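# Move glass beaker between shelved benches, standing upright

## Task

Lift the beaker from the drying rack on the shelved bench by the door and place it upright, open end on top, on the work surface of the shelved bench by the window. It must never touch the floor. It is glass, so a drop of more than a few centimetres or a hard bump breaks it and fails the task. At the end, release it and move the robot away; the beaker has to stay in place without the robot holding it. The robot must not fall over or be left leaning.

## Robot and tools

ROBOT. A base that can drive in any direction carries a column about 1.75 m high. A carriage rides 1.0 m along the column (lift_m) and holds two identical arms, left and right, each with six joints and a two-finger gripper. Arm bases sit about 0.57 m + lift_m above the floor; carriage parts hang roughly 0.15 m below them. A hand reaches 0.78 m from its shoulder but only about 0.38 m below its arm base. A hand is about 0.16 m long, 0.1 m wide, 0.14 m wide when open. Parked arm: joints 1-6 = 0, 0.05, 0.05, 1.45, 0, 0; with both parked the robot is about 0.95 m wide and 0.7 m long. Cameras: carriage_camera (fixed, forward, tilted about 20 degrees down), left_wrist_camera and right_wrist_camera (looking past the fingertips). Wheel motors are strong (7 N m). Loose objects may occasionally get a brief push from outside.

FRAMES. Base frame: origin on the floor below the base centre, x forward, y left, z up. left_hand and right_hand report the midpoint between each hand's pads in this frame, with quat_wxyz rotating base axes into hand axes (hand z along the fingers, fingers open along hand y; pointing straight up with joints 1, 5, 6 at 0 gives (1, 0, 0, 0)). Odometry frame is the base frame at scene start; base_odometry counts wheel turns only, so slip looks like travel; heading is positive left, -3.142 to 3.142. Hand readings can be off, more so at long reach.

execute_actions. Argument actions: a list holding one action or none (empty list only reports state and images). An action may have base, joints, or both; they start together and may finish at different times. base takes exactly one key, each a relative move from where the base last measured itself: translate_m (metres, forward positive, -2 to 2), strafe_m (metres, left positive, -2 to 2), rotate_rad (radians, counter-clockwise positive, -6.3 to 6.3). joints is a dictionary of absolute targets by name, any subset: lift_m 0 to 1 m; per arm (prefix left_ or right_) joint1_rad -2.617 to 3.054 (yaw about vertical, 0 forward, positive left), joint2_rad 0 to 3.141 (shoulder: 0 upper arm level backward, 1.57 vertical, 3.14 level forward), joint3_rad 0 to 3.141 (elbow: 0 folded, 3.14 straight), joint4_rad -1.57 to 1.57 (wrist pitch, positive lifts fingertips), joint5_rad -1.57 to 1.57 (wrist yaw, positive turns fingertips right, opposite sense to joint 1), joint6_rad -2.094 to 2.094 (roll about the finger axis, positive clockwise seen from the forearm), gripper_m 0 to 0.093 (pad gap in metres). Done-tolerances: lift 0.004, joint1 0.02, joint2/3 0.055, joint4 0.04, joint5/6 0.02, gripper 0.004. One action lasts at most 15 s. Omitted joints or base may keep pushing toward older targets. Unknown keys or out-of-range numbers reject the whole call with no motion. Optional cameras: list of names or ["all"]; omitted/null means all; [] means none. Example: {"base": {"translate_m": 0.3}, "joints": {"lift_m": 0.5}}.

wait: seconds 0 to 10; commands nothing and returns state and images. zoom_image: camera plus region [x0, y0, x1, y1] in pixels of that camera's latest full image (origin top-left, max 504x504). finished_scene: scene number; ends the scene irreversibly and reports success, so call it only once the beaker stands on its own.

RESULTS. base_status and joint_status describe how each motion ended: done (for the base, wheels turned the commanded amount even if slipping; a 1-2 mm move may stop short yet say done); off_target (resting away from target, possibly still pushing; normal for a gripper holding something); contact_stop or time_out (target dropped, holding where it stopped); joint command not followed / not_followed (a self-collision check withheld that arm's targets, usually with a cause line; gripper still acts; the robot may retry them each action). on_its_own lists uncommanded behaviour; held at is a held target, not a position. motor_effort gives percent of maximum, positive toward higher values, with the action's peak in brackets; readings carry bias and noise. Lift effort grows with load; if it keeps dropping as the lift lowers, the hand or load is resting on something. drive_wheels (sign irrelevant) staying high at rest means the base is pressing something. A Motor temperatures line gives per-arm joint temperatures. ARM HIT means an arm struck the robot. Images are listed on the pictures line; calibration is given per camera and may be slightly off.

CAUTIONS. Stops trigger only after impact and may be late or missed; the base may roll up to 0.3 m after an arm touches something, and arms are not watched during turns. Arms and grippers never stop on contact and snap to targets when freed. After a blocked drive, back off about 0.2 m the way you came (or turn back), again if still pressed; a retry may itself stop spuriously. The column can hit a table edge the base slips under; reversing into such an edge can tip the robot. Tipping risk rises with a high carriage, stretched arms, loads, pulling, or sudden stops; no reading shows leaning, only images. Never let the arms strike or press on each other; to untangle, move the withheld arm clear first, then the other in a later action. Gripper force is about 45-60 N per pad, so grip glass gently and set it down with near-zero drop. A level hand sags 10-17 cm under 1 kg. Stretched arms heat quickly: MOTOR HOT from 75 °C, a 10 s arm stop at 90 °C, and at 100 °C the arm goes limp and falls; a stopped key shows limit_stop_at_motor_heat and needs its target resent. The robot holds its last command while you think; faster robot motion is preferred.

Each tool is called as name(argument=value, ...) on one line, values as JSON.

## Session

execute_actions(actions=[])

Scene clock: 0.00 s.
Motor temperatures (°C, as the motors report them): left_arm=[26 25 25 25 28 25] | right_arm=[25 27 27 27 27 28]
base_odometry: x=+0.000 y=+0.000 heading=+0.000 (m, m, rad; odometry frame)
base_status: not commanded
joint_positions: lift_m=+0.301 left_joint1_rad=-0.006 left_joint2_rad=+0.060 left_joint3_rad=+0.030 left_joint4_rad=+1.466 left_joint5_rad=-0.026 left_joint6_rad=+0.024 left_gripper_m=+0.095 right_joint1_rad=+0.001 right_joint2_rad=+0.075 right_joint3_rad=+0.060 right_joint4_rad=+1.439 right_joint5_rad=-0.009 right_joint6_rad=+0.050 right_gripper_m=+0.094
joint_status: not commanded
motor_effort: lift_m=+21 drive_wheels=+0 (%)
left_hand: x=+0.3018 y=+0.3427 z=+1.3228 quat_wxyz=(+0.998, -0.012, +0.068, +0.010) (m; base frame)
right_hand: x=+0.3042 y=-0.3369 z=+1.3300 quat_wxyz=(+0.997, -0.003, +0.074, +0.026) (m; base frame)
pictures: carriage_camera, left_wrist_camera, right_wrist_camera
Images, in order (width x height): carriage_camera 672x504, left_wrist_camera 672x504, right_wrist_camera 672x504.

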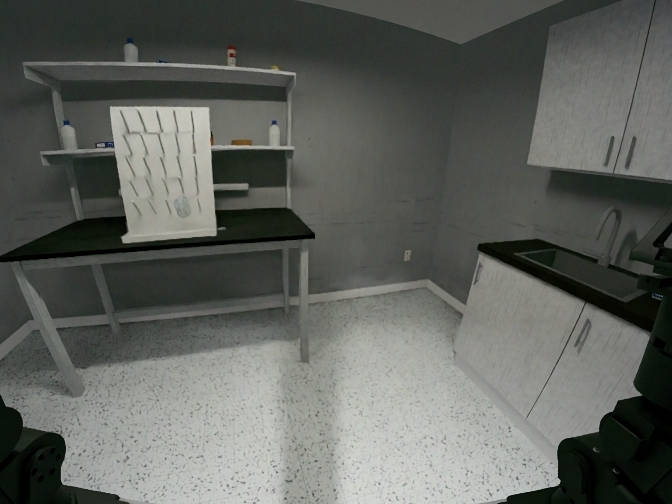

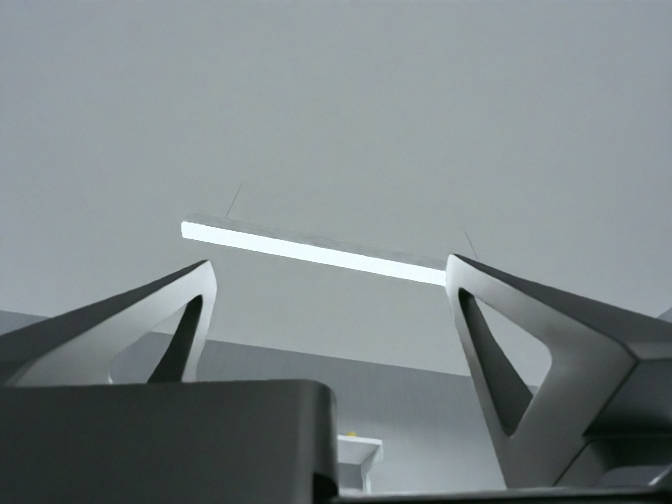

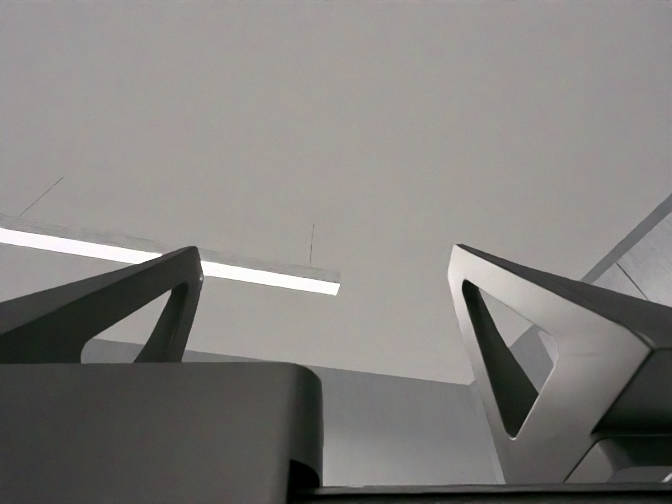

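zoom_image(camera="carriage_camera", region=[100, 150, 240, 255])

execute_actions(actions=[{"base":{"rotate_rad":0.326}}], cameras=[])

execute_actions(actions=[{"base":{"translate_m":0.7}}], cameras=["carriage_camera"])

zoom_image(camera="carriage_camera", region=[120, 150, 360, 330])

Region (100, 150, 240, 255) of carriage_camera's 672x504 image, scaled by 3.600, with more detail than that image has; it fills the top 378 rows of this view, and the rest is white.

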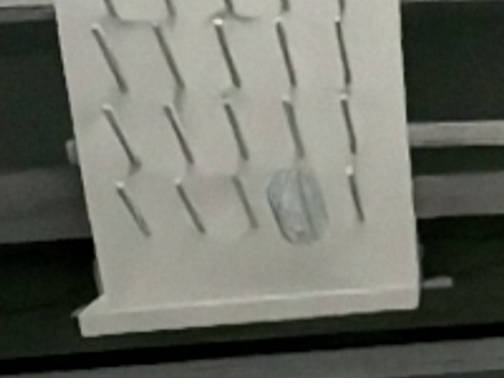

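Scene clock: 3.17 s.
Motor temperatures (°C, as the motors report them): left_arm=[26 25 26 25 28 25] | right_arm=[25 27 27 27 27 28]
base_odometry: x=+0.000 y=+0.000 heading=+0.326 (m, m, rad; odometry frame)
base_status: done
joint_positions: lift_m=+0.301 left_joint1_rad=-0.006 left_joint2_rad=+0.060 left_joint3_rad=+0.030 left_joint4_rad=+1.466 left_joint5_rad=-0.026 left_joint6_rad=+0.024 left_gripper_m=+0.095 right_joint1_rad=+0.001 right_joint2_rad=+0.075 right_joint3_rad=+0.060 right_joint4_rad=+1.439 right_joint5_rad=-0.009 right_joint6_rad=+0.050 right_gripper_m=+0.094
joint_status: not commanded
motor_effort: lift_m=+22(22) drive_wheels=+5(13) (%)
left_hand: x=+0.3018 y=+0.3427 z=+1.3228 quat_wxyz=(+0.998, -0.012, +0.068, +0.010) (m; base frame)
right_hand: x=+0.3042 y=-0.3369 z=+1.3300 quat_wxyz=(+0.997, -0.003, +0.074, +0.026) (m; base frame)
pictures: none
No camera images: the call's "cameras" was empty. Leave "cameras" out to get every camera's image.

Scene clock: 6.80 s.
Motor temperatures (°C, as the motors report them): left_arm=[26 25 26 25 28 25] | right_arm=[25 27 28 27 27 28]
base_odometry: x=+0.663 y=+0.225 heading=+0.326 (m, m, rad; odometry frame)
base_status: done
joint_positions: lift_m=+0.301 left_joint1_rad=-0.006 left_joint2_rad=+0.060 left_joint3_rad=+0.030 left_joint4_rad=+1.464 left_joint5_rad=-0.026 left_joint6_rad=+0.024 left_gripper_m=+0.095 right_joint1_rad=+0.001 right_joint2_rad=+0.075 right_joint3_rad=+0.060 right_joint4_rad=+1.438 right_joint5_rad=-0.009 right_joint6_rad=+0.050 right_gripper_m=+0.094
joint_status: not commanded
motor_effort: lift_m=+22(21) drive_wheels=-9(23) (%)
left_hand: x=+0.3022 y=+0.3427 z=+1.3227 quat_wxyz=(+0.998, -0.012, +0.069, +0.010) (m; base frame)
right_hand: x=+0.3043 y=-0.3369 z=+1.3300 quat_wxyz=(+0.997, -0.003, +0.074, +0.026) (m; base frame)
pictures: carriage_camera
Images, in order (width x height): carriage_camera 672x504.

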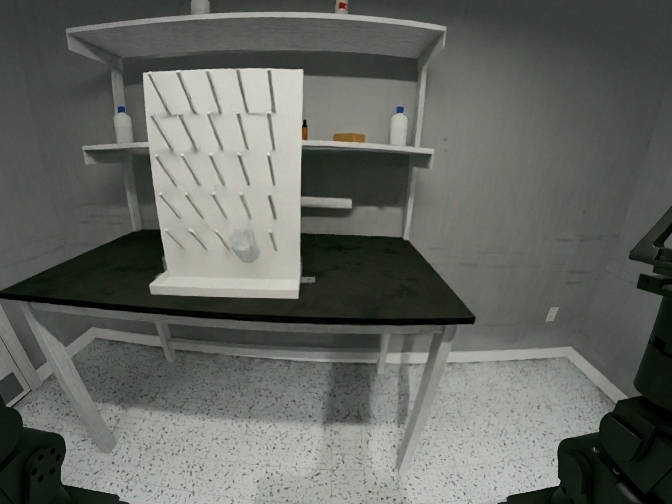

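Region (120, 150, 360, 330) of carriage_camera's 672x504 image, scaled by 2.100, with more detail than that image has; it fills the top 378 rows of this view, and the rest is white.

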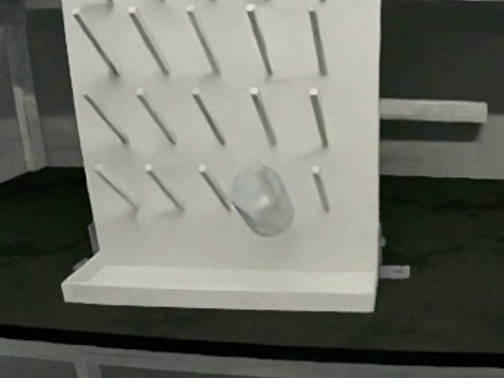

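execute_actions(actions=[{"base":{"strafe_m":-0.08},"joints":{"left_joint2_rad":1.0,"left_joint3_rad":0.8,"left_joint4_rad":-0.35}}], cameras=["carriage_camera","left_wrist_camera"])

Scene clock: 12.07 s.
Motor temperatures (°C, as the motors report them): left_arm=[26 25 26 26 28 25] | right_arm=[25 27 28 27 27 28]
base_odometry: x=+0.689 y=+0.149 heading=+0.327 (m, m, rad; odometry frame)
base_status: done
joint_positions: lift_m=+0.301 left_joint1_rad=-0.006 left_joint2_rad=+1.002 left_joint3_rad=+0.772 left_joint4_rad=-0.357 left_joint5_rad=-0.026 left_joint6_rad=+0.024 left_gripper_m=+0.095 right_joint1_rad=+0.001 right_joint2_rad=+0.075 right_joint3_rad=+0.060 right_joint4_rad=+1.438 right_joint5_rad=-0.009 right_joint6_rad=+0.050 right_gripper_m=+0.094
joint_status: all done
motor_effort: lift_m=+21(21) drive_wheels=-3(14) (%)
left_hand: x=+0.6002 y=+0.3410 z=+1.0996 quat_wxyz=(+0.472, +0.007, +0.881, +0.016) (m; base frame)
right_hand: x=+0.3043 y=-0.3369 z=+1.3300 quat_wxyz=(+0.997, -0.003, +0.074, +0.026) (m; base frame)
pictures: carriage_camera, left_wrist_camera
camera_calibration (this result's frames):
carriage_camera: T_world_to_cam=[[-0.0319408, -0.997453, 0.063768, -0.0789927], [-0.34277, -0.0489998, -0.93814, 1.28527], [0.938876, -0.0518228, -0.340333, 0.290513], [0, 0, 0, 1]] pos_world=[0.165273, -0.000758596, 1.30967]
left_wrist_camera: T_world_to_cam=[[-0.0153112, -0.998825, -0.0459758, 0.395502], [-0.921783, 0.0319157, -0.38639, 0.978081], [0.387404, 0.0364636, -0.921189, 0.893692], [0, 0, 0, 1]] pos_world=[0.561415, 0.331234, 1.21936]
Images, in order (width x height): carriage_camera 672x504, left_wrist_camera 672x504.

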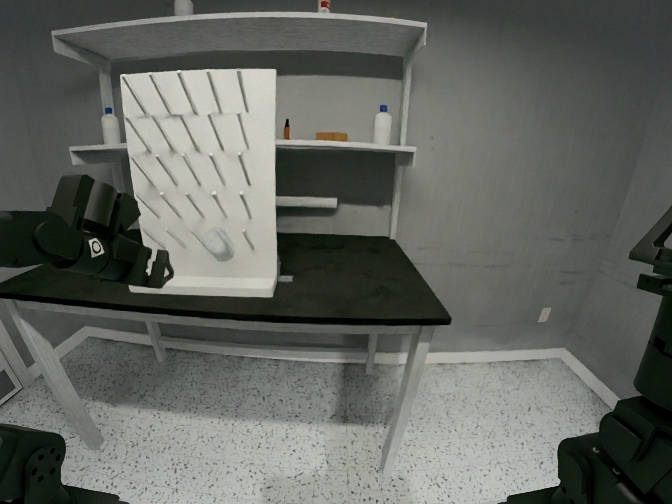

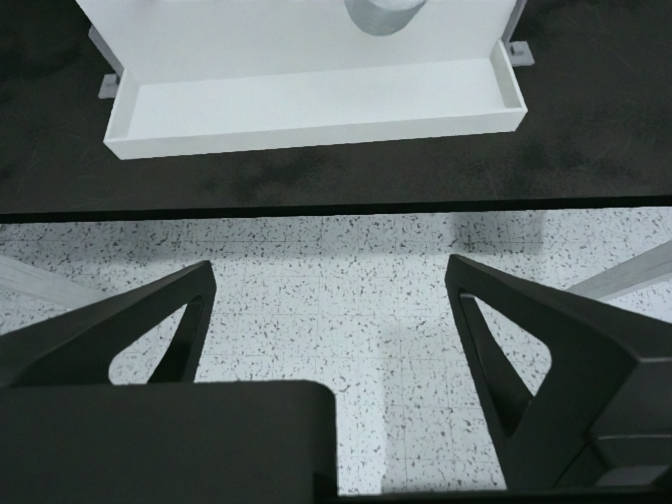

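execute_actions(actions=[{"base":{"strafe_m":-0.035},"joints":{"lift_m":0.24,"left_joint2_rad":1.2,"left_joint3_rad":0.63,"left_joint4_rad":0.5,"left_joint5_rad":0.02,"left_joint6_rad":-0.02}}], cameras=[])

execute_actions(actions=[{"base":{"translate_m":0.1}}], cameras=["carriage_camera","left_wrist_camera"])

Scene clock: 15.37 s.
Motor temperatures (°C, as the motors report them): left_arm=[26 25 27 27 28 25] | right_arm=[25 27 28 27 27 28]
base_odometry: x=+0.700 y=+0.116 heading=+0.327 (m, m, rad; odometry frame)
base_status: done
joint_positions: lift_m=+0.240 left_joint1_rad=-0.006 left_joint2_rad=+1.214 left_joint3_rad=+0.611 left_joint4_rad=+0.487 left_joint5_rad=+0.016 left_joint6_rad=-0.016 left_gripper_m=+0.095 right_joint1_rad=+0.001 right_joint2_rad=+0.075 right_joint3_rad=+0.060 right_joint4_rad=+1.438 right_joint5_rad=-0.009 right_joint6_rad=+0.050 right_gripper_m=+0.094
joint_status: all done
motor_effort: lift_m=+23(23) drive_wheels=+0(14) (%)
left_hand: x=+0.6733 y=+0.3334 z=+1.0787 quat_wxyz=(+0.665, +0.002, +0.747, -0.013) (m; base frame)
right_hand: x=+0.3043 y=-0.3370 z=+1.2688 quat_wxyz=(+0.997, -0.002, +0.074, +0.026) (m; base frame)
pictures: none
No camera images: the call's "cameras" was empty. Leave "cameras" out to get every camera's image.

Scene clock: 17.00 s.
Motor temperatures (°C, as the motors report them): left_arm=[26 26 27 27 28 25] | right_arm=[25 27 29 27 27 28]
base_odometry: x=+0.795 y=+0.148 heading=+0.326 (m, m, rad; odometry frame)
base_status: done
joint_positions: lift_m=+0.240 left_joint1_rad=-0.006 left_joint2_rad=+1.214 left_joint3_rad=+0.611 left_joint4_rad=+0.488 left_joint5_rad=+0.016 left_joint6_rad=-0.016 left_gripper_m=+0.095 right_joint1_rad=+0.001 right_joint2_rad=+0.075 right_joint3_rad=+0.060 right_joint4_rad=+1.438 right_joint5_rad=-0.009 right_joint6_rad=+0.050 right_gripper_m=+0.094
joint_status: not commanded
motor_effort: lift_m=+22(22) drive_wheels=-6(16) (%)
left_hand: x=+0.6733 y=+0.3334 z=+1.0790 quat_wxyz=(+0.665, +0.002, +0.747, -0.013) (m; base frame)
right_hand: x=+0.3044 y=-0.3370 z=+1.2688 quat_wxyz=(+0.997, -0.002, +0.074, +0.026) (m; base frame)
pictures: carriage_camera, left_wrist_camera
camera_calibration (this result's frames):
carriage_camera: T_world_to_cam=[[-0.0319408, -0.997453, 0.063768, -0.0750878], [-0.34277, -0.0489998, -0.93814, 1.22782], [0.938876, -0.0518228, -0.340333, 0.269672], [0, 0, 0, 1]] pos_world=[0.165273, -0.000758596, 1.24843]
left_wrist_camera: T_world_to_cam=[[-0.030499, -0.999534, -0.00157272, 0.35062], [-0.644775, 0.0208765, -0.764087, 1.26244], [0.763764, -0.0222899, -0.645111, 0.314996], [0, 0, 0, 1]] pos_world=[0.584104, 0.331122, 1.16838]
Images, in order (width x height): carriage_camera 672x504, left_wrist_camera 672x504.

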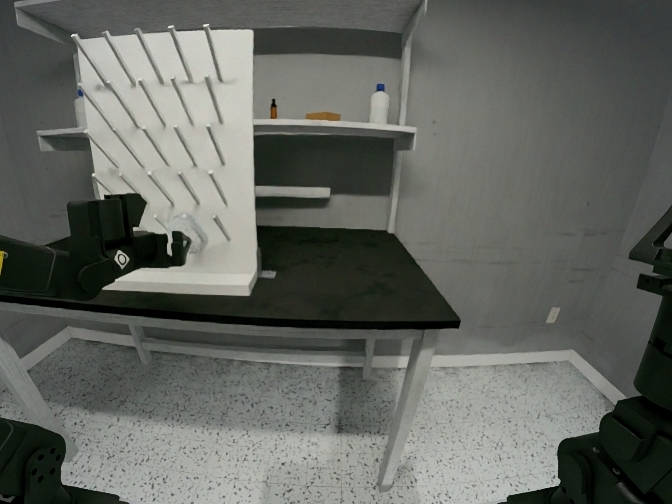

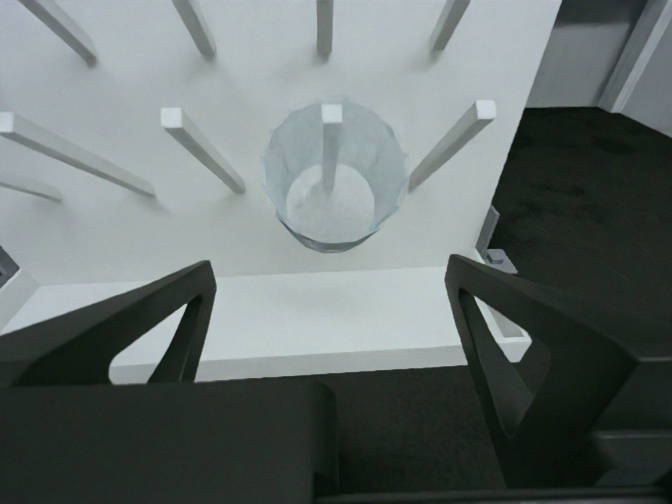

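execute_actions(actions=[{"base":{"translate_m":0.05}}], cameras=["carriage_camera","left_wrist_camera"])

Scene clock: 19.00 s.
Motor temperatures (°C, as the motors report them): left_arm=[26 26 28 28 28 25] | right_arm=[25 27 29 27 27 28]
base_odometry: x=+0.843 y=+0.164 heading=+0.326 (m, m, rad; odometry frame)
base_status: done
joint_positions: lift_m=+0.240 left_joint1_rad=-0.006 left_joint2_rad=+1.214 left_joint3_rad=+0.611 left_joint4_rad=+0.488 left_joint5_rad=+0.016 left_joint6_rad=-0.016 left_gripper_m=+0.095 right_joint1_rad=+0.001 right_joint2_rad=+0.075 right_joint3_rad=+0.060 right_joint4_rad=+1.438 right_joint5_rad=-0.009 right_joint6_rad=+0.050 right_gripper_m=+0.094
joint_status: not commanded
motor_effort: lift_m=+23(23) drive_wheels=-7(15) (%)
left_hand: x=+0.6733 y=+0.3334 z=+1.0791 quat_wxyz=(+0.665, +0.002, +0.747, -0.013) (m; base frame)
right_hand: x=+0.3043 y=-0.3370 z=+1.2688 quat_wxyz=(+0.997, -0.002, +0.074, +0.026) (m; base frame)
pictures: carriage_camera, left_wrist_camera
camera_calibration (this result's frames):
carriage_camera: T_world_to_cam=[[-0.0319408, -0.997453, 0.063768, -0.0750878], [-0.34277, -0.0489998, -0.93814, 1.22782], [0.938876, -0.0518228, -0.340333, 0.269672], [0, 0, 0, 1]] pos_world=[0.165273, -0.000758596, 1.24843]
left_wrist_camera: T_world_to_cam=[[-0.0304984, -0.999534, -0.00158226, 0.35063], [-0.644483, 0.0208748, -0.764333, 1.26259], [0.76401, -0.0222912, -0.644819, 0.314568], [0, 0, 0, 1]] pos_world=[0.584081, 0.331122, 1.16844]
Images, in order (width x height): carriage_camera 672x504, left_wrist_camera 672x504.

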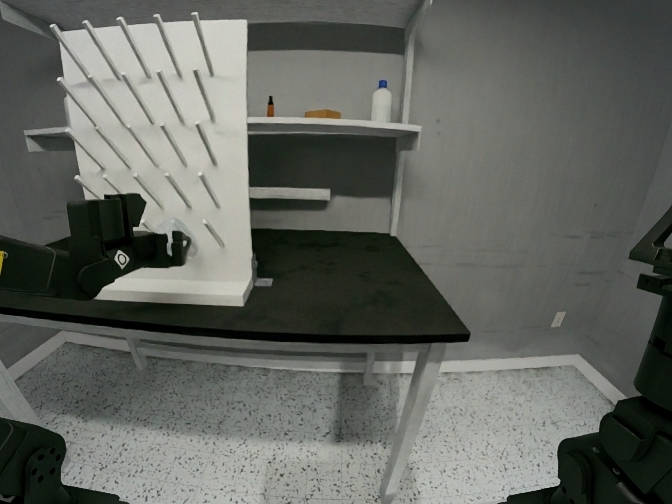

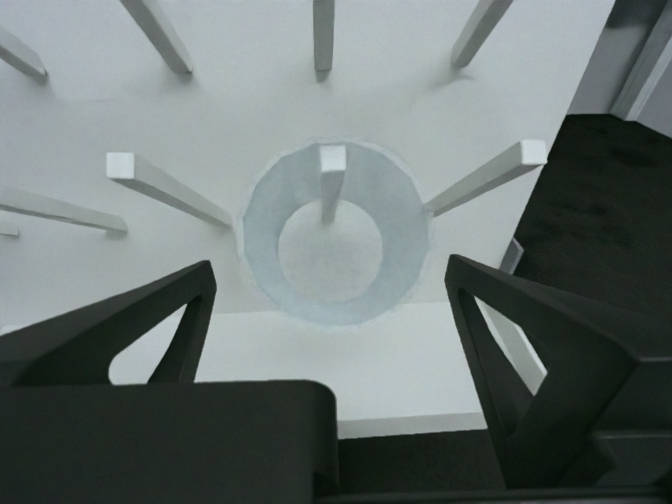

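execute_actions(actions=[{"base":{"translate_m":0.032}}], cameras=["left_wrist_camera"])

execute_actions(actions=[{"joints":{"left_gripper_m":0.05}}], cameras=["left_wrist_camera"])

execute_actions(actions=[{"base":{"translate_m":-0.03},"joints":{"lift_m":0.275}}], cameras=["carriage_camera","left_wrist_camera"])

Scene clock: 21.13 s.
Motor temperatures (°C, as the motors report them): left_arm=[26 26 28 28 28 25] | right_arm=[25 27 29 27 27 28]
base_odometry: x=+0.873 y=+0.174 heading=+0.326 (m, m, rad; odometry frame)
base_status: done
joint_positions: lift_m=+0.240 left_joint1_rad=-0.006 left_joint2_rad=+1.214 left_joint3_rad=+0.611 left_joint4_rad=+0.489 left_joint5_rad=+0.016 left_joint6_rad=-0.016 left_gripper_m=+0.095 right_joint1_rad=+0.001 right_joint2_rad=+0.075 right_joint3_rad=+0.060 right_joint4_rad=+1.438 right_joint5_rad=-0.009 right_joint6_rad=+0.050 right_gripper_m=+0.094
joint_status: not commanded
motor_effort: lift_m=+23(22) drive_wheels=+2(16) (%)
left_hand: x=+0.6733 y=+0.3334 z=+1.0792 quat_wxyz=(+0.665, +0.002, +0.746, -0.013) (m; base frame)
right_hand: x=+0.3044 y=-0.3370 z=+1.2688 quat_wxyz=(+0.997, -0.002, +0.074, +0.026) (m; base frame)
pictures: left_wrist_camera
camera_calibration (this result's frames):
left_wrist_camera: T_world_to_cam=[[-0.0304978, -0.999534, -0.00159179, 0.350641], [-0.644192, 0.0208732, -0.764579, 1.26274], [0.764256, -0.0222926, -0.644528, 0.31414], [0, 0, 0, 1]] pos_world=[0.584057, 0.331123, 1.16849]
Images, in order (width x height): left_wrist_camera 672x504.

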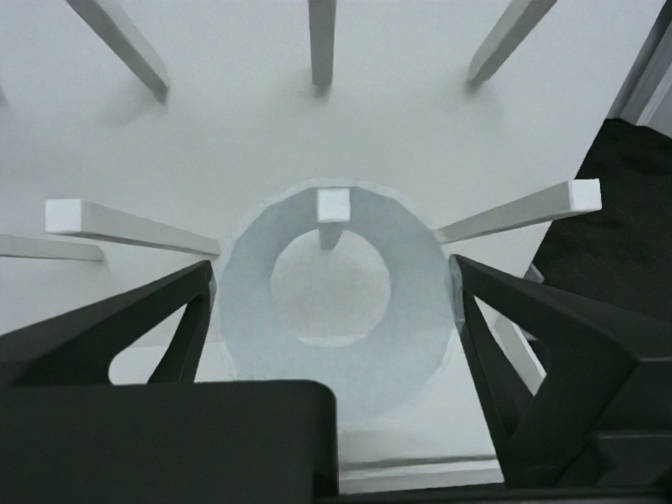

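Scene clock: 21.73 s.
Motor temperatures (°C, as the motors report them): left_arm=[26 26 28 28 28 25] | right_arm=[25 27 29 27 27 28]
base_odometry: x=+0.873 y=+0.174 heading=+0.326 (m, m, rad; odometry frame)
base_status: not commanded
joint_positions: lift_m=+0.240 left_joint1_rad=-0.006 left_joint2_rad=+1.214 left_joint3_rad=+0.611 left_joint4_rad=+0.489 left_joint5_rad=+0.018 left_joint6_rad=-0.016 left_gripper_m=+0.070 right_joint1_rad=+0.001 right_joint2_rad=+0.075 right_joint3_rad=+0.060 right_joint4_rad=+1.438 right_joint5_rad=-0.009 right_joint6_rad=+0.050 right_gripper_m=+0.094
joint_status: left_gripper_m off_target (ended at +0.070, target +0.050)
motor_effort: lift_m=+23(23) drive_wheels=-6(2) (%)
left_hand: x=+0.6733 y=+0.3331 z=+1.0797 quat_wxyz=(+0.666, +0.002, +0.746, -0.014) (m; base frame)
right_hand: x=+0.3044 y=-0.3370 z=+1.2688 quat_wxyz=(+0.997, -0.002, +0.074, +0.026) (m; base frame)
pictures: left_wrist_camera
camera_calibration (this result's frames):
left_wrist_camera: T_world_to_cam=[[-0.0323896, -0.999474, -0.00141488, 0.351375], [-0.642985, 0.0219208, -0.765565, 1.26296], [0.765194, -0.0238866, -0.643357, 0.313144], [0, 0, 0, 1]] pos_world=[0.583832, 0.330985, 1.16884]
Images, in order (width x height): left_wrist_camera 672x504.

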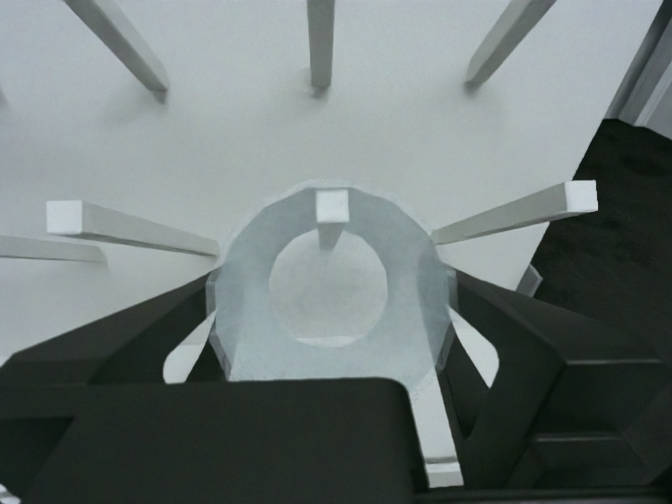

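Scene clock: 22.83 s.
Motor temperatures (°C, as the motors report them): left_arm=[26 26 28 29 28 25] | right_arm=[25 27 29 27 27 28]
base_odometry: x=+0.844 y=+0.164 heading=+0.325 (m, m, rad; odometry frame)
base_status: done
joint_positions: lift_m=+0.275 left_joint1_rad=-0.006 left_joint2_rad=+1.212 left_joint3_rad=+0.611 left_joint4_rad=+0.471 left_joint5_rad=+0.018 left_joint6_rad=-0.016 left_gripper_m=+0.070 right_joint1_rad=+0.001 right_joint2_rad=+0.075 right_joint3_rad=+0.060 right_joint4_rad=+1.437 right_joint5_rad=-0.009 right_joint6_rad=+0.050 right_gripper_m=+0.094
joint_status: all done
motor_effort: lift_m=+22(26) drive_wheels=-4(21) (%)
left_hand: x=+0.6725 y=+0.3331 z=+1.1108 quat_wxyz=(+0.659, +0.002, +0.752, -0.014) (m; base frame)
right_hand: x=+0.3045 y=-0.3370 z=+1.3038 quat_wxyz=(+0.997, -0.002, +0.074, +0.026) (m; base frame)
pictures: carriage_camera, left_wrist_camera
camera_calibration (this result's frames):
carriage_camera: T_world_to_cam=[[-0.0319408, -0.997453, 0.063768, -0.0773244], [-0.34277, -0.0489998, -0.93814, 1.26072], [0.938876, -0.0518228, -0.340333, 0.281609], [0, 0, 0, 1]] pos_world=[0.165273, -0.000758596, 1.28351]
left_wrist_camera: T_world_to_cam=[[-0.03241, -0.999474, -0.00095326, 0.350899], [-0.656031, 0.0219927, -0.754413, 1.28265], [0.754038, -0.0238251, -0.656399, 0.3557], [0, 0, 0, 1]] pos_world=[0.584622, 0.33098, 1.20147]
Images, in order (width x height): carriage_camera 672x504, left_wrist_camera 672x504.

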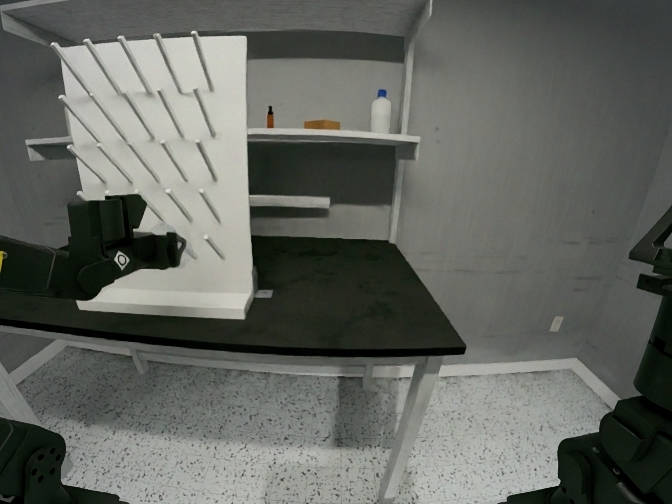

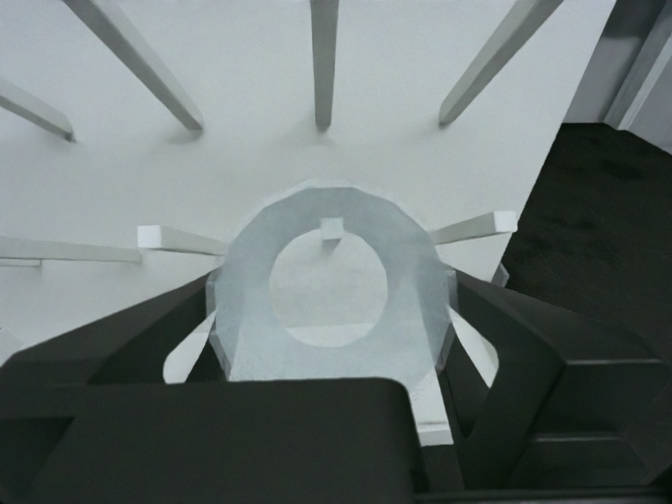

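execute_actions(actions=[{"base":{"translate_m":-0.022},"joints":{"lift_m":0.297}}], cameras=[])

execute_actions(actions=[{"base":{"translate_m":-0.024},"joints":{"lift_m":0.322}}], cameras=["carriage_camera","left_wrist_camera"])

Scene clock: 32.20 s.
Motor temperatures (°C, as the motors report them): left_arm=[26 26 29 31 28 25] | right_arm=[25 28 30 27 27 28]
base_odometry: x=+0.824 y=+0.157 heading=+0.326 (m, m, rad; odometry frame)
base_status: done
joint_positions: lift_m=+0.297 left_joint1_rad=-0.006 left_joint2_rad=+1.212 left_joint3_rad=+0.611 left_joint4_rad=+0.469 left_joint5_rad=+0.018 left_joint6_rad=-0.016 left_gripper_m=+0.070 right_joint1_rad=+0.001 right_joint2_rad=+0.075 right_joint3_rad=+0.060 right_joint4_rad=+1.437 right_joint5_rad=-0.009 right_joint6_rad=+0.050 right_gripper_m=+0.094
joint_status: all done
motor_effort: lift_m=+21(26) drive_wheels=-6(18) (%)
left_hand: x=+0.6724 y=+0.3331 z=+1.1327 quat_wxyz=(+0.659, +0.002, +0.752, -0.014) (m; base frame)
right_hand: x=+0.3046 y=-0.3370 z=+1.3259 quat_wxyz=(+0.997, -0.002, +0.074, +0.026) (m; base frame)
pictures: none
No camera images: the call's "cameras" was empty. Leave "cameras" out to get every camera's image.

Scene clock: 33.10 s.
Motor temperatures (°C, as the motors report them): left_arm=[26 26 29 31 28 25] | right_arm=[25 28 30 27 27 28]
base_odometry: x=+0.801 y=+0.150 heading=+0.326 (m, m, rad; odometry frame)
base_status: done
joint_positions: lift_m=+0.322 left_joint1_rad=-0.006 left_joint2_rad=+1.210 left_joint3_rad=+0.611 left_joint4_rad=+0.469 left_joint5_rad=+0.019 left_joint6_rad=-0.016 left_gripper_m=+0.070 right_joint1_rad=+0.001 right_joint2_rad=+0.075 right_joint3_rad=+0.060 right_joint4_rad=+1.437 right_joint5_rad=-0.009 right_joint6_rad=+0.050 right_gripper_m=+0.094
joint_status: all done
motor_effort: lift_m=+22(25) drive_wheels=+2(22) (%)
left_hand: x=+0.6722 y=+0.3330 z=+1.1582 quat_wxyz=(+0.660, +0.002, +0.751, -0.014) (m; base frame)
right_hand: x=+0.3047 y=-0.3369 z=+1.3508 quat_wxyz=(+0.997, -0.003, +0.075, +0.026) (m; base frame)
pictures: carriage_camera, left_wrist_camera
camera_calibration (this result's frames):
carriage_camera: T_world_to_cam=[[-0.0319408, -0.997453, 0.063768, -0.0803241], [-0.34277, -0.0489998, -0.93814, 1.30485], [0.938876, -0.0518228, -0.340333, 0.297618], [0, 0, 0, 1]] pos_world=[0.165273, -0.000758596, 1.33055]
left_wrist_camera: T_world_to_cam=[[-0.0327877, -0.999462, -0.000914163, 0.351076], [-0.655735, 0.0222019, -0.754664, 1.31825], [0.754279, -0.0241442, -0.65611, 0.386646], [0, 0, 0, 1]] pos_world=[0.584296, 0.330954, 1.24884]
Images, in order (width x height): carriage_camera 672x504, left_wrist_camera 672x504.

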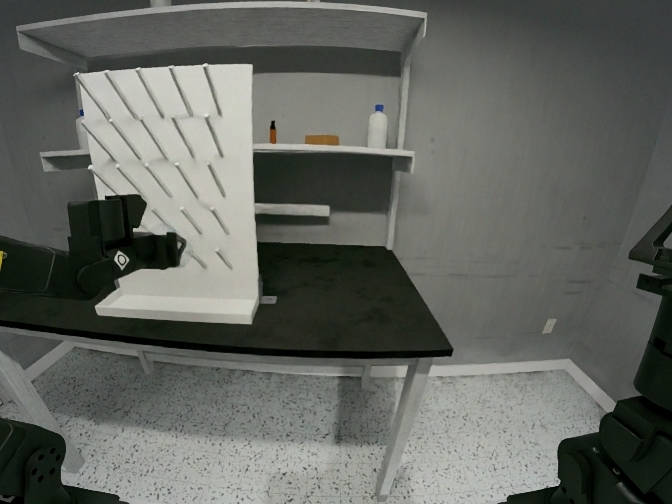

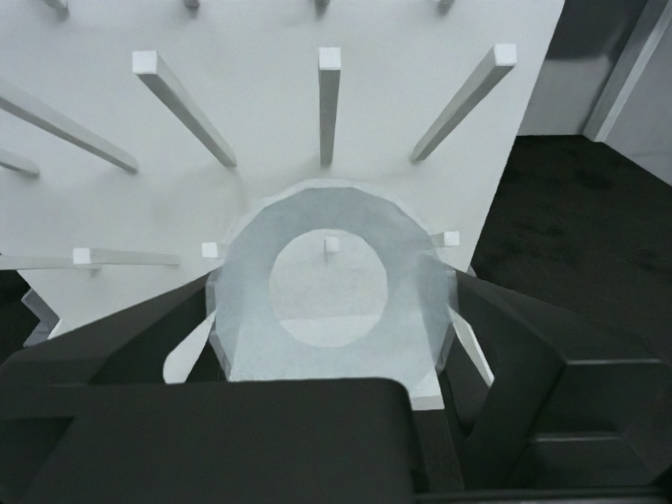

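execute_actions(actions=[{"base":{"translate_m":-0.6}}], cameras=[])

execute_actions(actions=[{"base":{"rotate_rad":1.9},"joints":{"left_joint1_rad":-0.85,"left_joint2_rad":1.57,"left_joint3_rad":1.29,"left_joint4_rad":0.33,"left_joint5_rad":-0.4,"left_joint6_rad":-1.57,"right_joint1_rad":0.3,"right_joint2_rad":1.1,"right_joint3_rad":0.92,"right_joint4_rad":0.2,"right_joint5_rad":0.4,"right_joint6_rad":1.57}}], cameras=["carriage_camera"])

execute_actions(actions=[{"joints":{"right_joint1_rad":0.8}}])

Scene clock: 38.90 s.
Motor temperatures (°C, as the motors report them): left_arm=[26 27 30 32 28 25] | right_arm=[25 28 30 27 27 28]
base_odometry: x=+0.232 y=-0.042 heading=+0.326 (m, m, rad; odometry frame)
base_status: done
joint_positions: lift_m=+0.322 left_joint1_rad=-0.006 left_joint2_rad=+1.210 left_joint3_rad=+0.611 left_joint4_rad=+0.468 left_joint5_rad=+0.019 left_joint6_rad=-0.016 left_gripper_m=+0.070 right_joint1_rad=+0.001 right_joint2_rad=+0.075 right_joint3_rad=+0.060 right_joint4_rad=+1.437 right_joint5_rad=-0.009 right_joint6_rad=+0.050 right_gripper_m=+0.094
joint_status: not commanded
motor_effort: lift_m=+22(22) drive_wheels=-5(17) (%)
left_hand: x=+0.6722 y=+0.3330 z=+1.1580 quat_wxyz=(+0.659, +0.002, +0.752, -0.014) (m; base frame)
right_hand: x=+0.3047 y=-0.3369 z=+1.3508 quat_wxyz=(+0.997, -0.003, +0.075, +0.026) (m; base frame)
pictures: none
No camera images: the call's "cameras" was empty. Leave "cameras" out to get every camera's image.

Scene clock: 42.30 s.
Motor temperatures (°C, as the motors report them): left_arm=[26 27 30 32 28 25] | right_arm=[25 28 31 28 27 28]
base_odometry: x=+0.233 y=-0.042 heading=+2.226 (m, m, rad; odometry frame)
base_status: done
joint_positions: lift_m=+0.322 left_joint1_rad=-0.849 left_joint2_rad=+1.587 left_joint3_rad=+1.269 left_joint4_rad=+0.304 left_joint5_rad=-0.399 left_joint6_rad=-1.565 left_gripper_m=+0.070 right_joint1_rad=+0.294 right_joint2_rad=+1.092 right_joint3_rad=+0.907 right_joint4_rad=+0.215 right_joint5_rad=+0.397 right_joint6_rad=+1.564 right_gripper_m=+0.094
joint_status: all done
motor_effort: lift_m=+22(22) drive_wheels=+2(16) (%)
left_hand: x=+0.6514 y=+0.0012 z=+1.2723 quat_wxyz=(+0.377, -0.375, +0.605, -0.593) (m; base frame)
right_hand: x=+0.6510 y=-0.2912 z=+1.2867 quat_wxyz=(+0.531, +0.519, +0.466, +0.481) (m; base frame)
pictures: carriage_camera
camera_calibration (this result's frames):
carriage_camera: T_world_to_cam=[[-0.0319408, -0.997453, 0.063768, -0.0803242], [-0.34277, -0.0489998, -0.93814, 1.30485], [0.938876, -0.0518228, -0.340333, 0.297619], [0, 0, 0, 1]] pos_world=[0.165273, -0.000758596, 1.33055]
Images, in order (width x height): carriage_camera 672x504.

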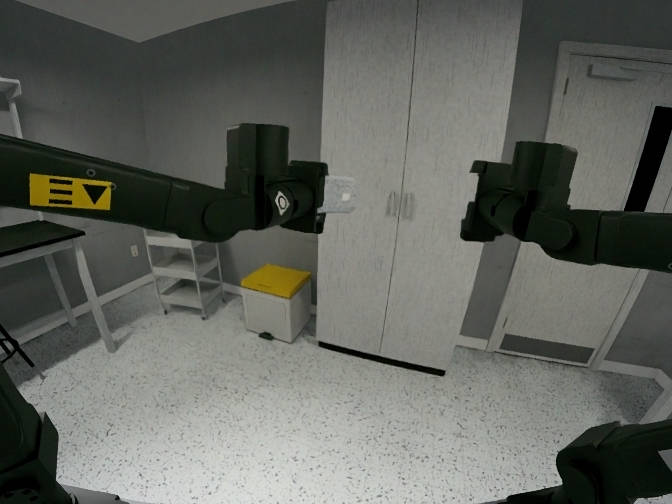

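Scene clock: 43.40 s.
Motor temperatures (°C, as the motors report them): left_arm=[26 27 31 32 28 25] | right_arm=[25 28 31 29 27 28]
base_odometry: x=+0.233 y=-0.042 heading=+2.226 (m, m, rad; odometry frame)
base_status: not commanded
joint_positions: lift_m=+0.322 left_joint1_rad=-0.849 left_joint2_rad=+1.587 left_joint3_rad=+1.269 left_joint4_rad=+0.304 left_joint5_rad=-0.399 left_joint6_rad=-1.565 left_gripper_m=+0.070 right_joint1_rad=+0.797 right_joint2_rad=+1.092 right_joint3_rad=+0.907 right_joint4_rad=+0.215 right_joint5_rad=+0.398 right_joint6_rad=+1.564 right_gripper_m=+0.094
joint_status: all done
motor_effort: lift_m=+22(22) drive_wheels=+3(3) (%)
left_hand: x=+0.6514 y=+0.0012 z=+1.2723 quat_wxyz=(+0.377, -0.375, +0.605, -0.593) (m; base frame)
right_hand: x=+0.5805 y=-0.1113 z=+1.2867 quat_wxyz=(+0.395, +0.387, +0.580, +0.598) (m; base frame)
pictures: carriage_camera, left_wrist_camera, right_wrist_camera
camera_calibration (this result's frames):
carriage_camera: T_world_to_cam=[[-0.0319408, -0.997453, 0.063768, -0.0803242], [-0.34277, -0.0489998, -0.93814, 1.30485], [0.938876, -0.0518228, -0.340333, 0.297619], [0, 0, 0, 1]] pos_world=[0.165273, -0.000758596, 1.33055]
left_wrist_camera: T_world_to_cam=[[-0.00889851, -0.0310996, 0.999477, -1.27068], [-0.8603, -0.509245, -0.023505, 0.601684], [0.50971, -0.860059, -0.0222234, -0.176989], [0, 0, 0, 1]] pos_world=[0.596535, 0.114666, 1.28022]
right_wrist_camera: T_world_to_cam=[[-0.00285243, 0.0198621, -0.999799, 1.28498], [-0.830557, 0.556772, 0.0134305, 0.53681], [0.556926, 0.830428, 0.0149085, -0.131633], [0, 0, 0, 1]] pos_world=[0.522827, -0.215091, 1.27947]
Images, in order (width x height): carriage_camera 672x504, left_wrist_camera 672x504, right_wrist_camera 672x504.

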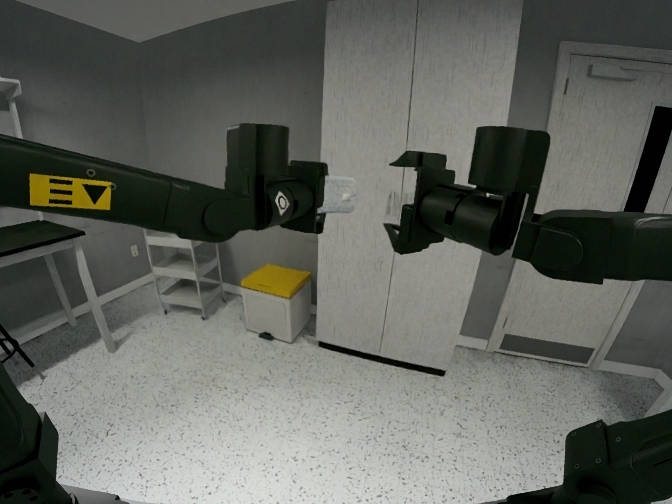

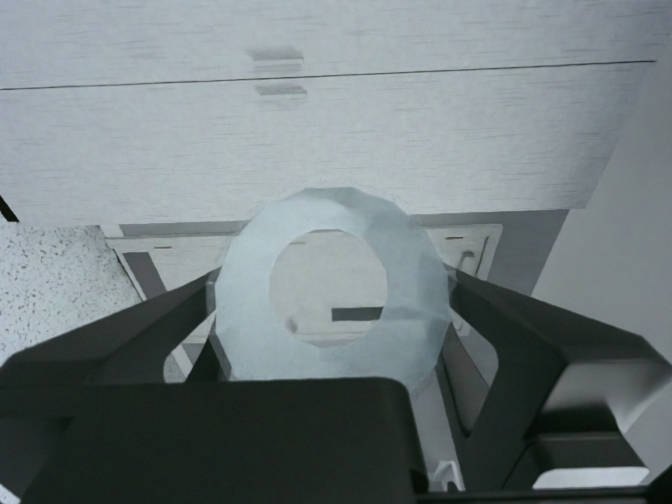

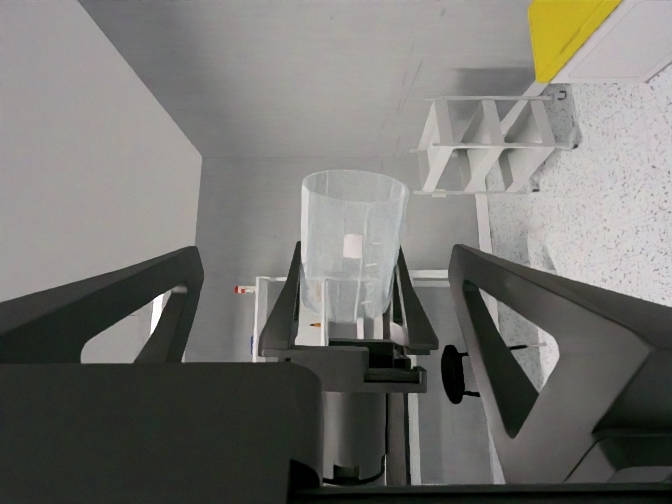

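execute_actions(actions=[{"base":{"rotate_rad":1.24},"joints":{"right_joint1_rad":0.5}}], cameras=[])

execute_actions(actions=[{"joints":{"right_joint1_rad":0.62,"right_joint2_rad":1.57,"right_joint3_rad":1.25,"right_joint4_rad":0.31,"right_joint5_rad":0.265}}])

Scene clock: 47.33 s.
Motor temperatures (°C, as the motors report them): left_arm=[26 28 31 33 28 25] | right_arm=[25 28 32 29 27 28]
base_odometry: x=+0.232 y=-0.042 heading=-2.817 (m, m, rad; odometry frame)
base_status: done
joint_positions: lift_m=+0.322 left_joint1_rad=-0.849 left_joint2_rad=+1.587 left_joint3_rad=+1.269 left_joint4_rad=+0.303 left_joint5_rad=-0.400 left_joint6_rad=-1.565 left_gripper_m=+0.070 right_joint1_rad=+0.501 right_joint2_rad=+1.092 right_joint3_rad=+0.907 right_joint4_rad=+0.215 right_joint5_rad=+0.400 right_joint6_rad=+1.564 right_gripper_m=+0.094
joint_status: all done
motor_effort: lift_m=+22(21) drive_wheels=+4(16) (%)
left_hand: x=+0.6514 y=+0.0013 z=+1.2722 quat_wxyz=(+0.377, -0.375, +0.605, -0.592) (m; base frame)
right_hand: x=+0.6332 y=-0.2137 z=+1.2867 quat_wxyz=(+0.480, +0.469, +0.516, +0.533) (m; base frame)
pictures: none
No camera images: the call's "cameras" was empty. Leave "cameras" out to get every camera's image.

Scene clock: 48.40 s.
Motor temperatures (°C, as the motors report them): left_arm=[26 28 31 33 28 25] | right_arm=[25 28 32 30 27 28]
base_odometry: x=+0.232 y=-0.042 heading=-2.817 (m, m, rad; odometry frame)
base_status: not commanded
joint_positions: lift_m=+0.322 left_joint1_rad=-0.849 left_joint2_rad=+1.587 left_joint3_rad=+1.269 left_joint4_rad=+0.303 left_joint5_rad=-0.400 left_joint6_rad=-1.565 left_gripper_m=+0.070 right_joint1_rad=+0.620 right_joint2_rad=+1.572 right_joint3_rad=+1.242 right_joint4_rad=+0.315 right_joint5_rad=+0.269 right_joint6_rad=+1.564 right_gripper_m=+0.094
joint_status: all done
motor_effort: lift_m=+22(22) drive_wheels=+4(4) (%)
left_hand: x=+0.6514 y=+0.0013 z=+1.2722 quat_wxyz=(+0.377, -0.375, +0.605, -0.592) (m; base frame)
right_hand: x=+0.7081 y=-0.0789 z=+1.2695 quat_wxyz=(+0.405, +0.405, +0.586, +0.573) (m; base frame)
pictures: carriage_camera, left_wrist_camera, right_wrist_camera
camera_calibration (this result's frames):
carriage_camera: T_world_to_cam=[[-0.0319408, -0.997453, 0.063768, -0.0803242], [-0.34277, -0.0489998, -0.93814, 1.30485], [0.938876, -0.0518228, -0.340333, 0.297619], [0, 0, 0, 1]] pos_world=[0.165273, -0.000758596, 1.33055]
left_wrist_camera: T_world_to_cam=[[-0.00863142, -0.0314001, 0.99947, -1.27075], [-0.859917, -0.509895, -0.0234455, 0.601467], [0.51036, -0.859664, -0.0226004, -0.176862], [0, 0, 0, 1]] pos_world=[0.596507, 0.114741, 1.28018]
right_wrist_camera: T_world_to_cam=[[-0.0357833, -0.00890602, -0.99932, 1.28797], [-0.801784, 0.597156, 0.0233881, 0.595122], [0.596542, 0.802075, -0.0285089, -0.204493], [0, 0, 0, 1]] pos_world=[0.645236, -0.179892, 1.26734]
Images, in order (width x height): carriage_camera 672x504, left_wrist_camera 672x504, right_wrist_camera 672x504.

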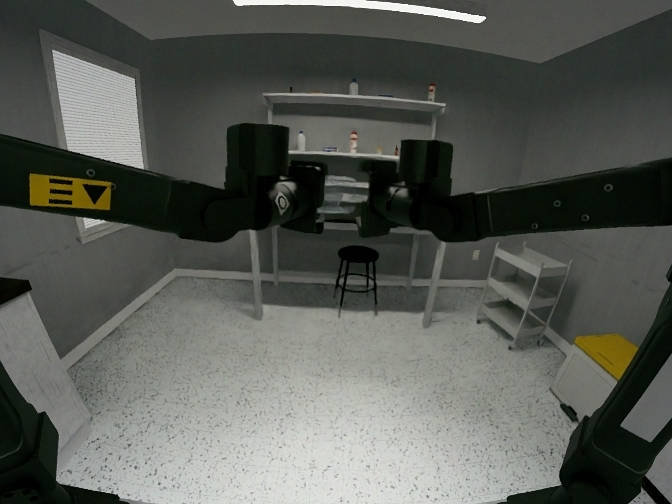

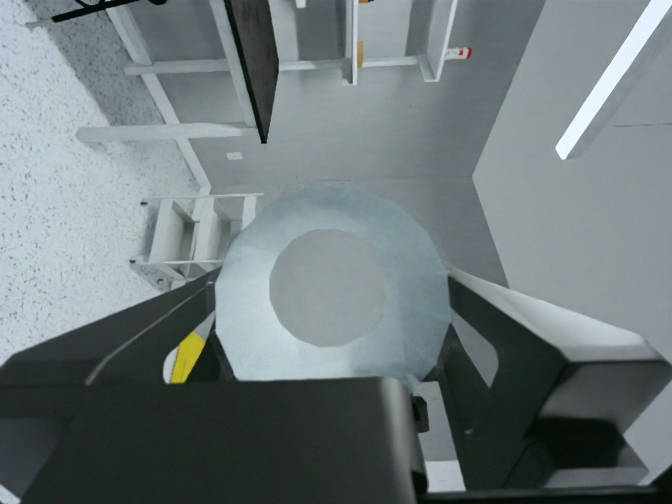

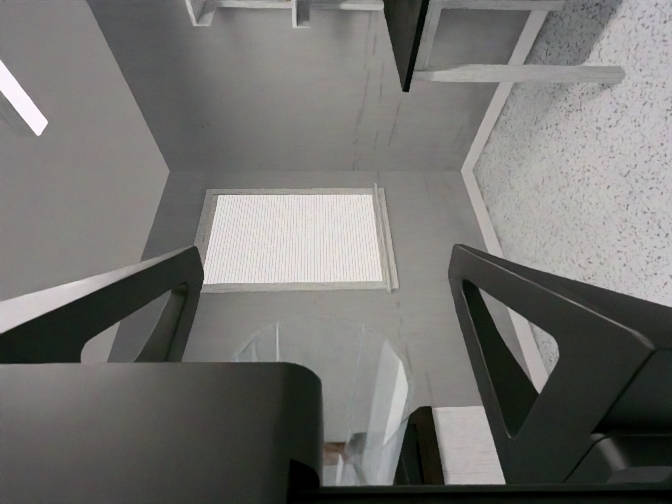

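execute_actions(actions=[{"joints":{"right_joint1_rad":0.73}}])

Scene clock: 49.40 s.
Motor temperatures (°C, as the motors report them): left_arm=[26 28 31 33 28 25] | right_arm=[25 28 32 30 27 28]
base_odometry: x=+0.232 y=-0.042 heading=-2.817 (m, m, rad; odometry frame)
base_status: not commanded
joint_positions: lift_m=+0.322 left_joint1_rad=-0.849 left_joint2_rad=+1.587 left_joint3_rad=+1.269 left_joint4_rad=+0.303 left_joint5_rad=-0.400 left_joint6_rad=-1.565 left_gripper_m=+0.070 right_joint1_rad=+0.735 right_joint2_rad=+1.572 right_joint3_rad=+1.242 right_joint4_rad=+0.315 right_joint5_rad=+0.265 right_joint6_rad=+1.564 right_gripper_m=+0.094
joint_status: all done
motor_effort: lift_m=+22(22) drive_wheels=+4(4) (%)
left_hand: x=+0.6514 y=+0.0013 z=+1.2722 quat_wxyz=(+0.377, -0.375, +0.605, -0.592) (m; base frame)
right_hand: x=+0.6748 y=-0.0289 z=+1.2695 quat_wxyz=(+0.370, +0.369, +0.609, +0.596) (m; base frame)
pictures: carriage_camera, left_wrist_camera, right_wrist_camera
camera_calibration (this result's frames):
carriage_camera: T_world_to_cam=[[-0.0319408, -0.997453, 0.063768, -0.0803242], [-0.34277, -0.0489998, -0.93814, 1.30485], [0.938876, -0.0518228, -0.340333, 0.297619], [0, 0, 0, 1]] pos_world=[0.165273, -0.000758596, 1.33055]
left_wrist_camera: T_world_to_cam=[[-0.00863142, -0.0314001, 0.99947, -1.27075], [-0.859917, -0.509895, -0.0234455, 0.601467], [0.51036, -0.859664, -0.0226004, -0.176862], [0, 0, 0, 1]] pos_world=[0.596507, 0.114741, 1.28018]
right_wrist_camera: T_world_to_cam=[[-0.0345044, -0.0130723, -0.999319, 1.28623], [-0.867396, 0.497066, 0.0234472, 0.579963], [0.496421, 0.867614, -0.0284898, -0.155311], [0, 0, 0, 1]] pos_world=[0.624538, -0.136716, 1.26734]
Images, in order (width x height): carriage_camera 672x504, left_wrist_camera 672x504, right_wrist_camera 672x504.

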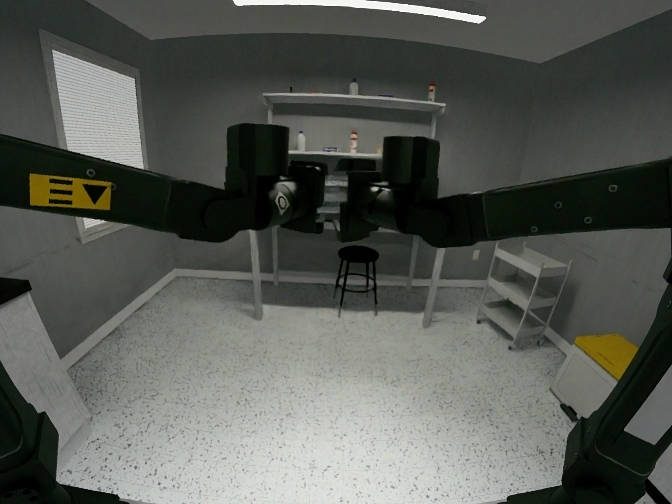

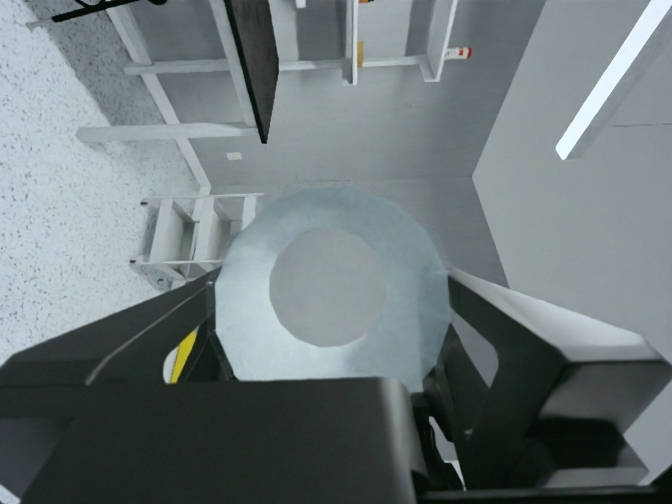

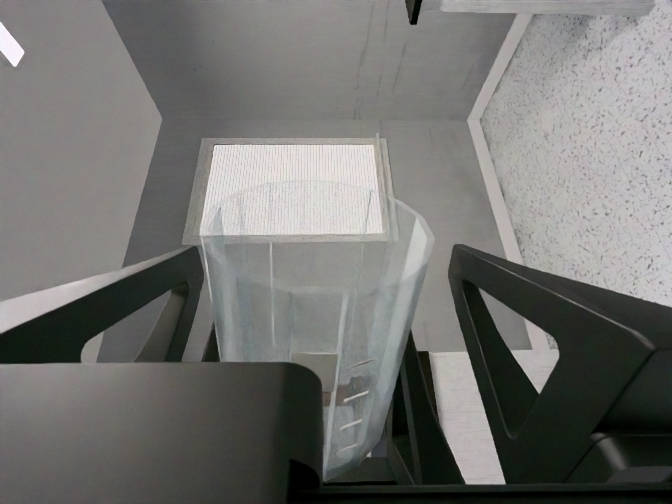

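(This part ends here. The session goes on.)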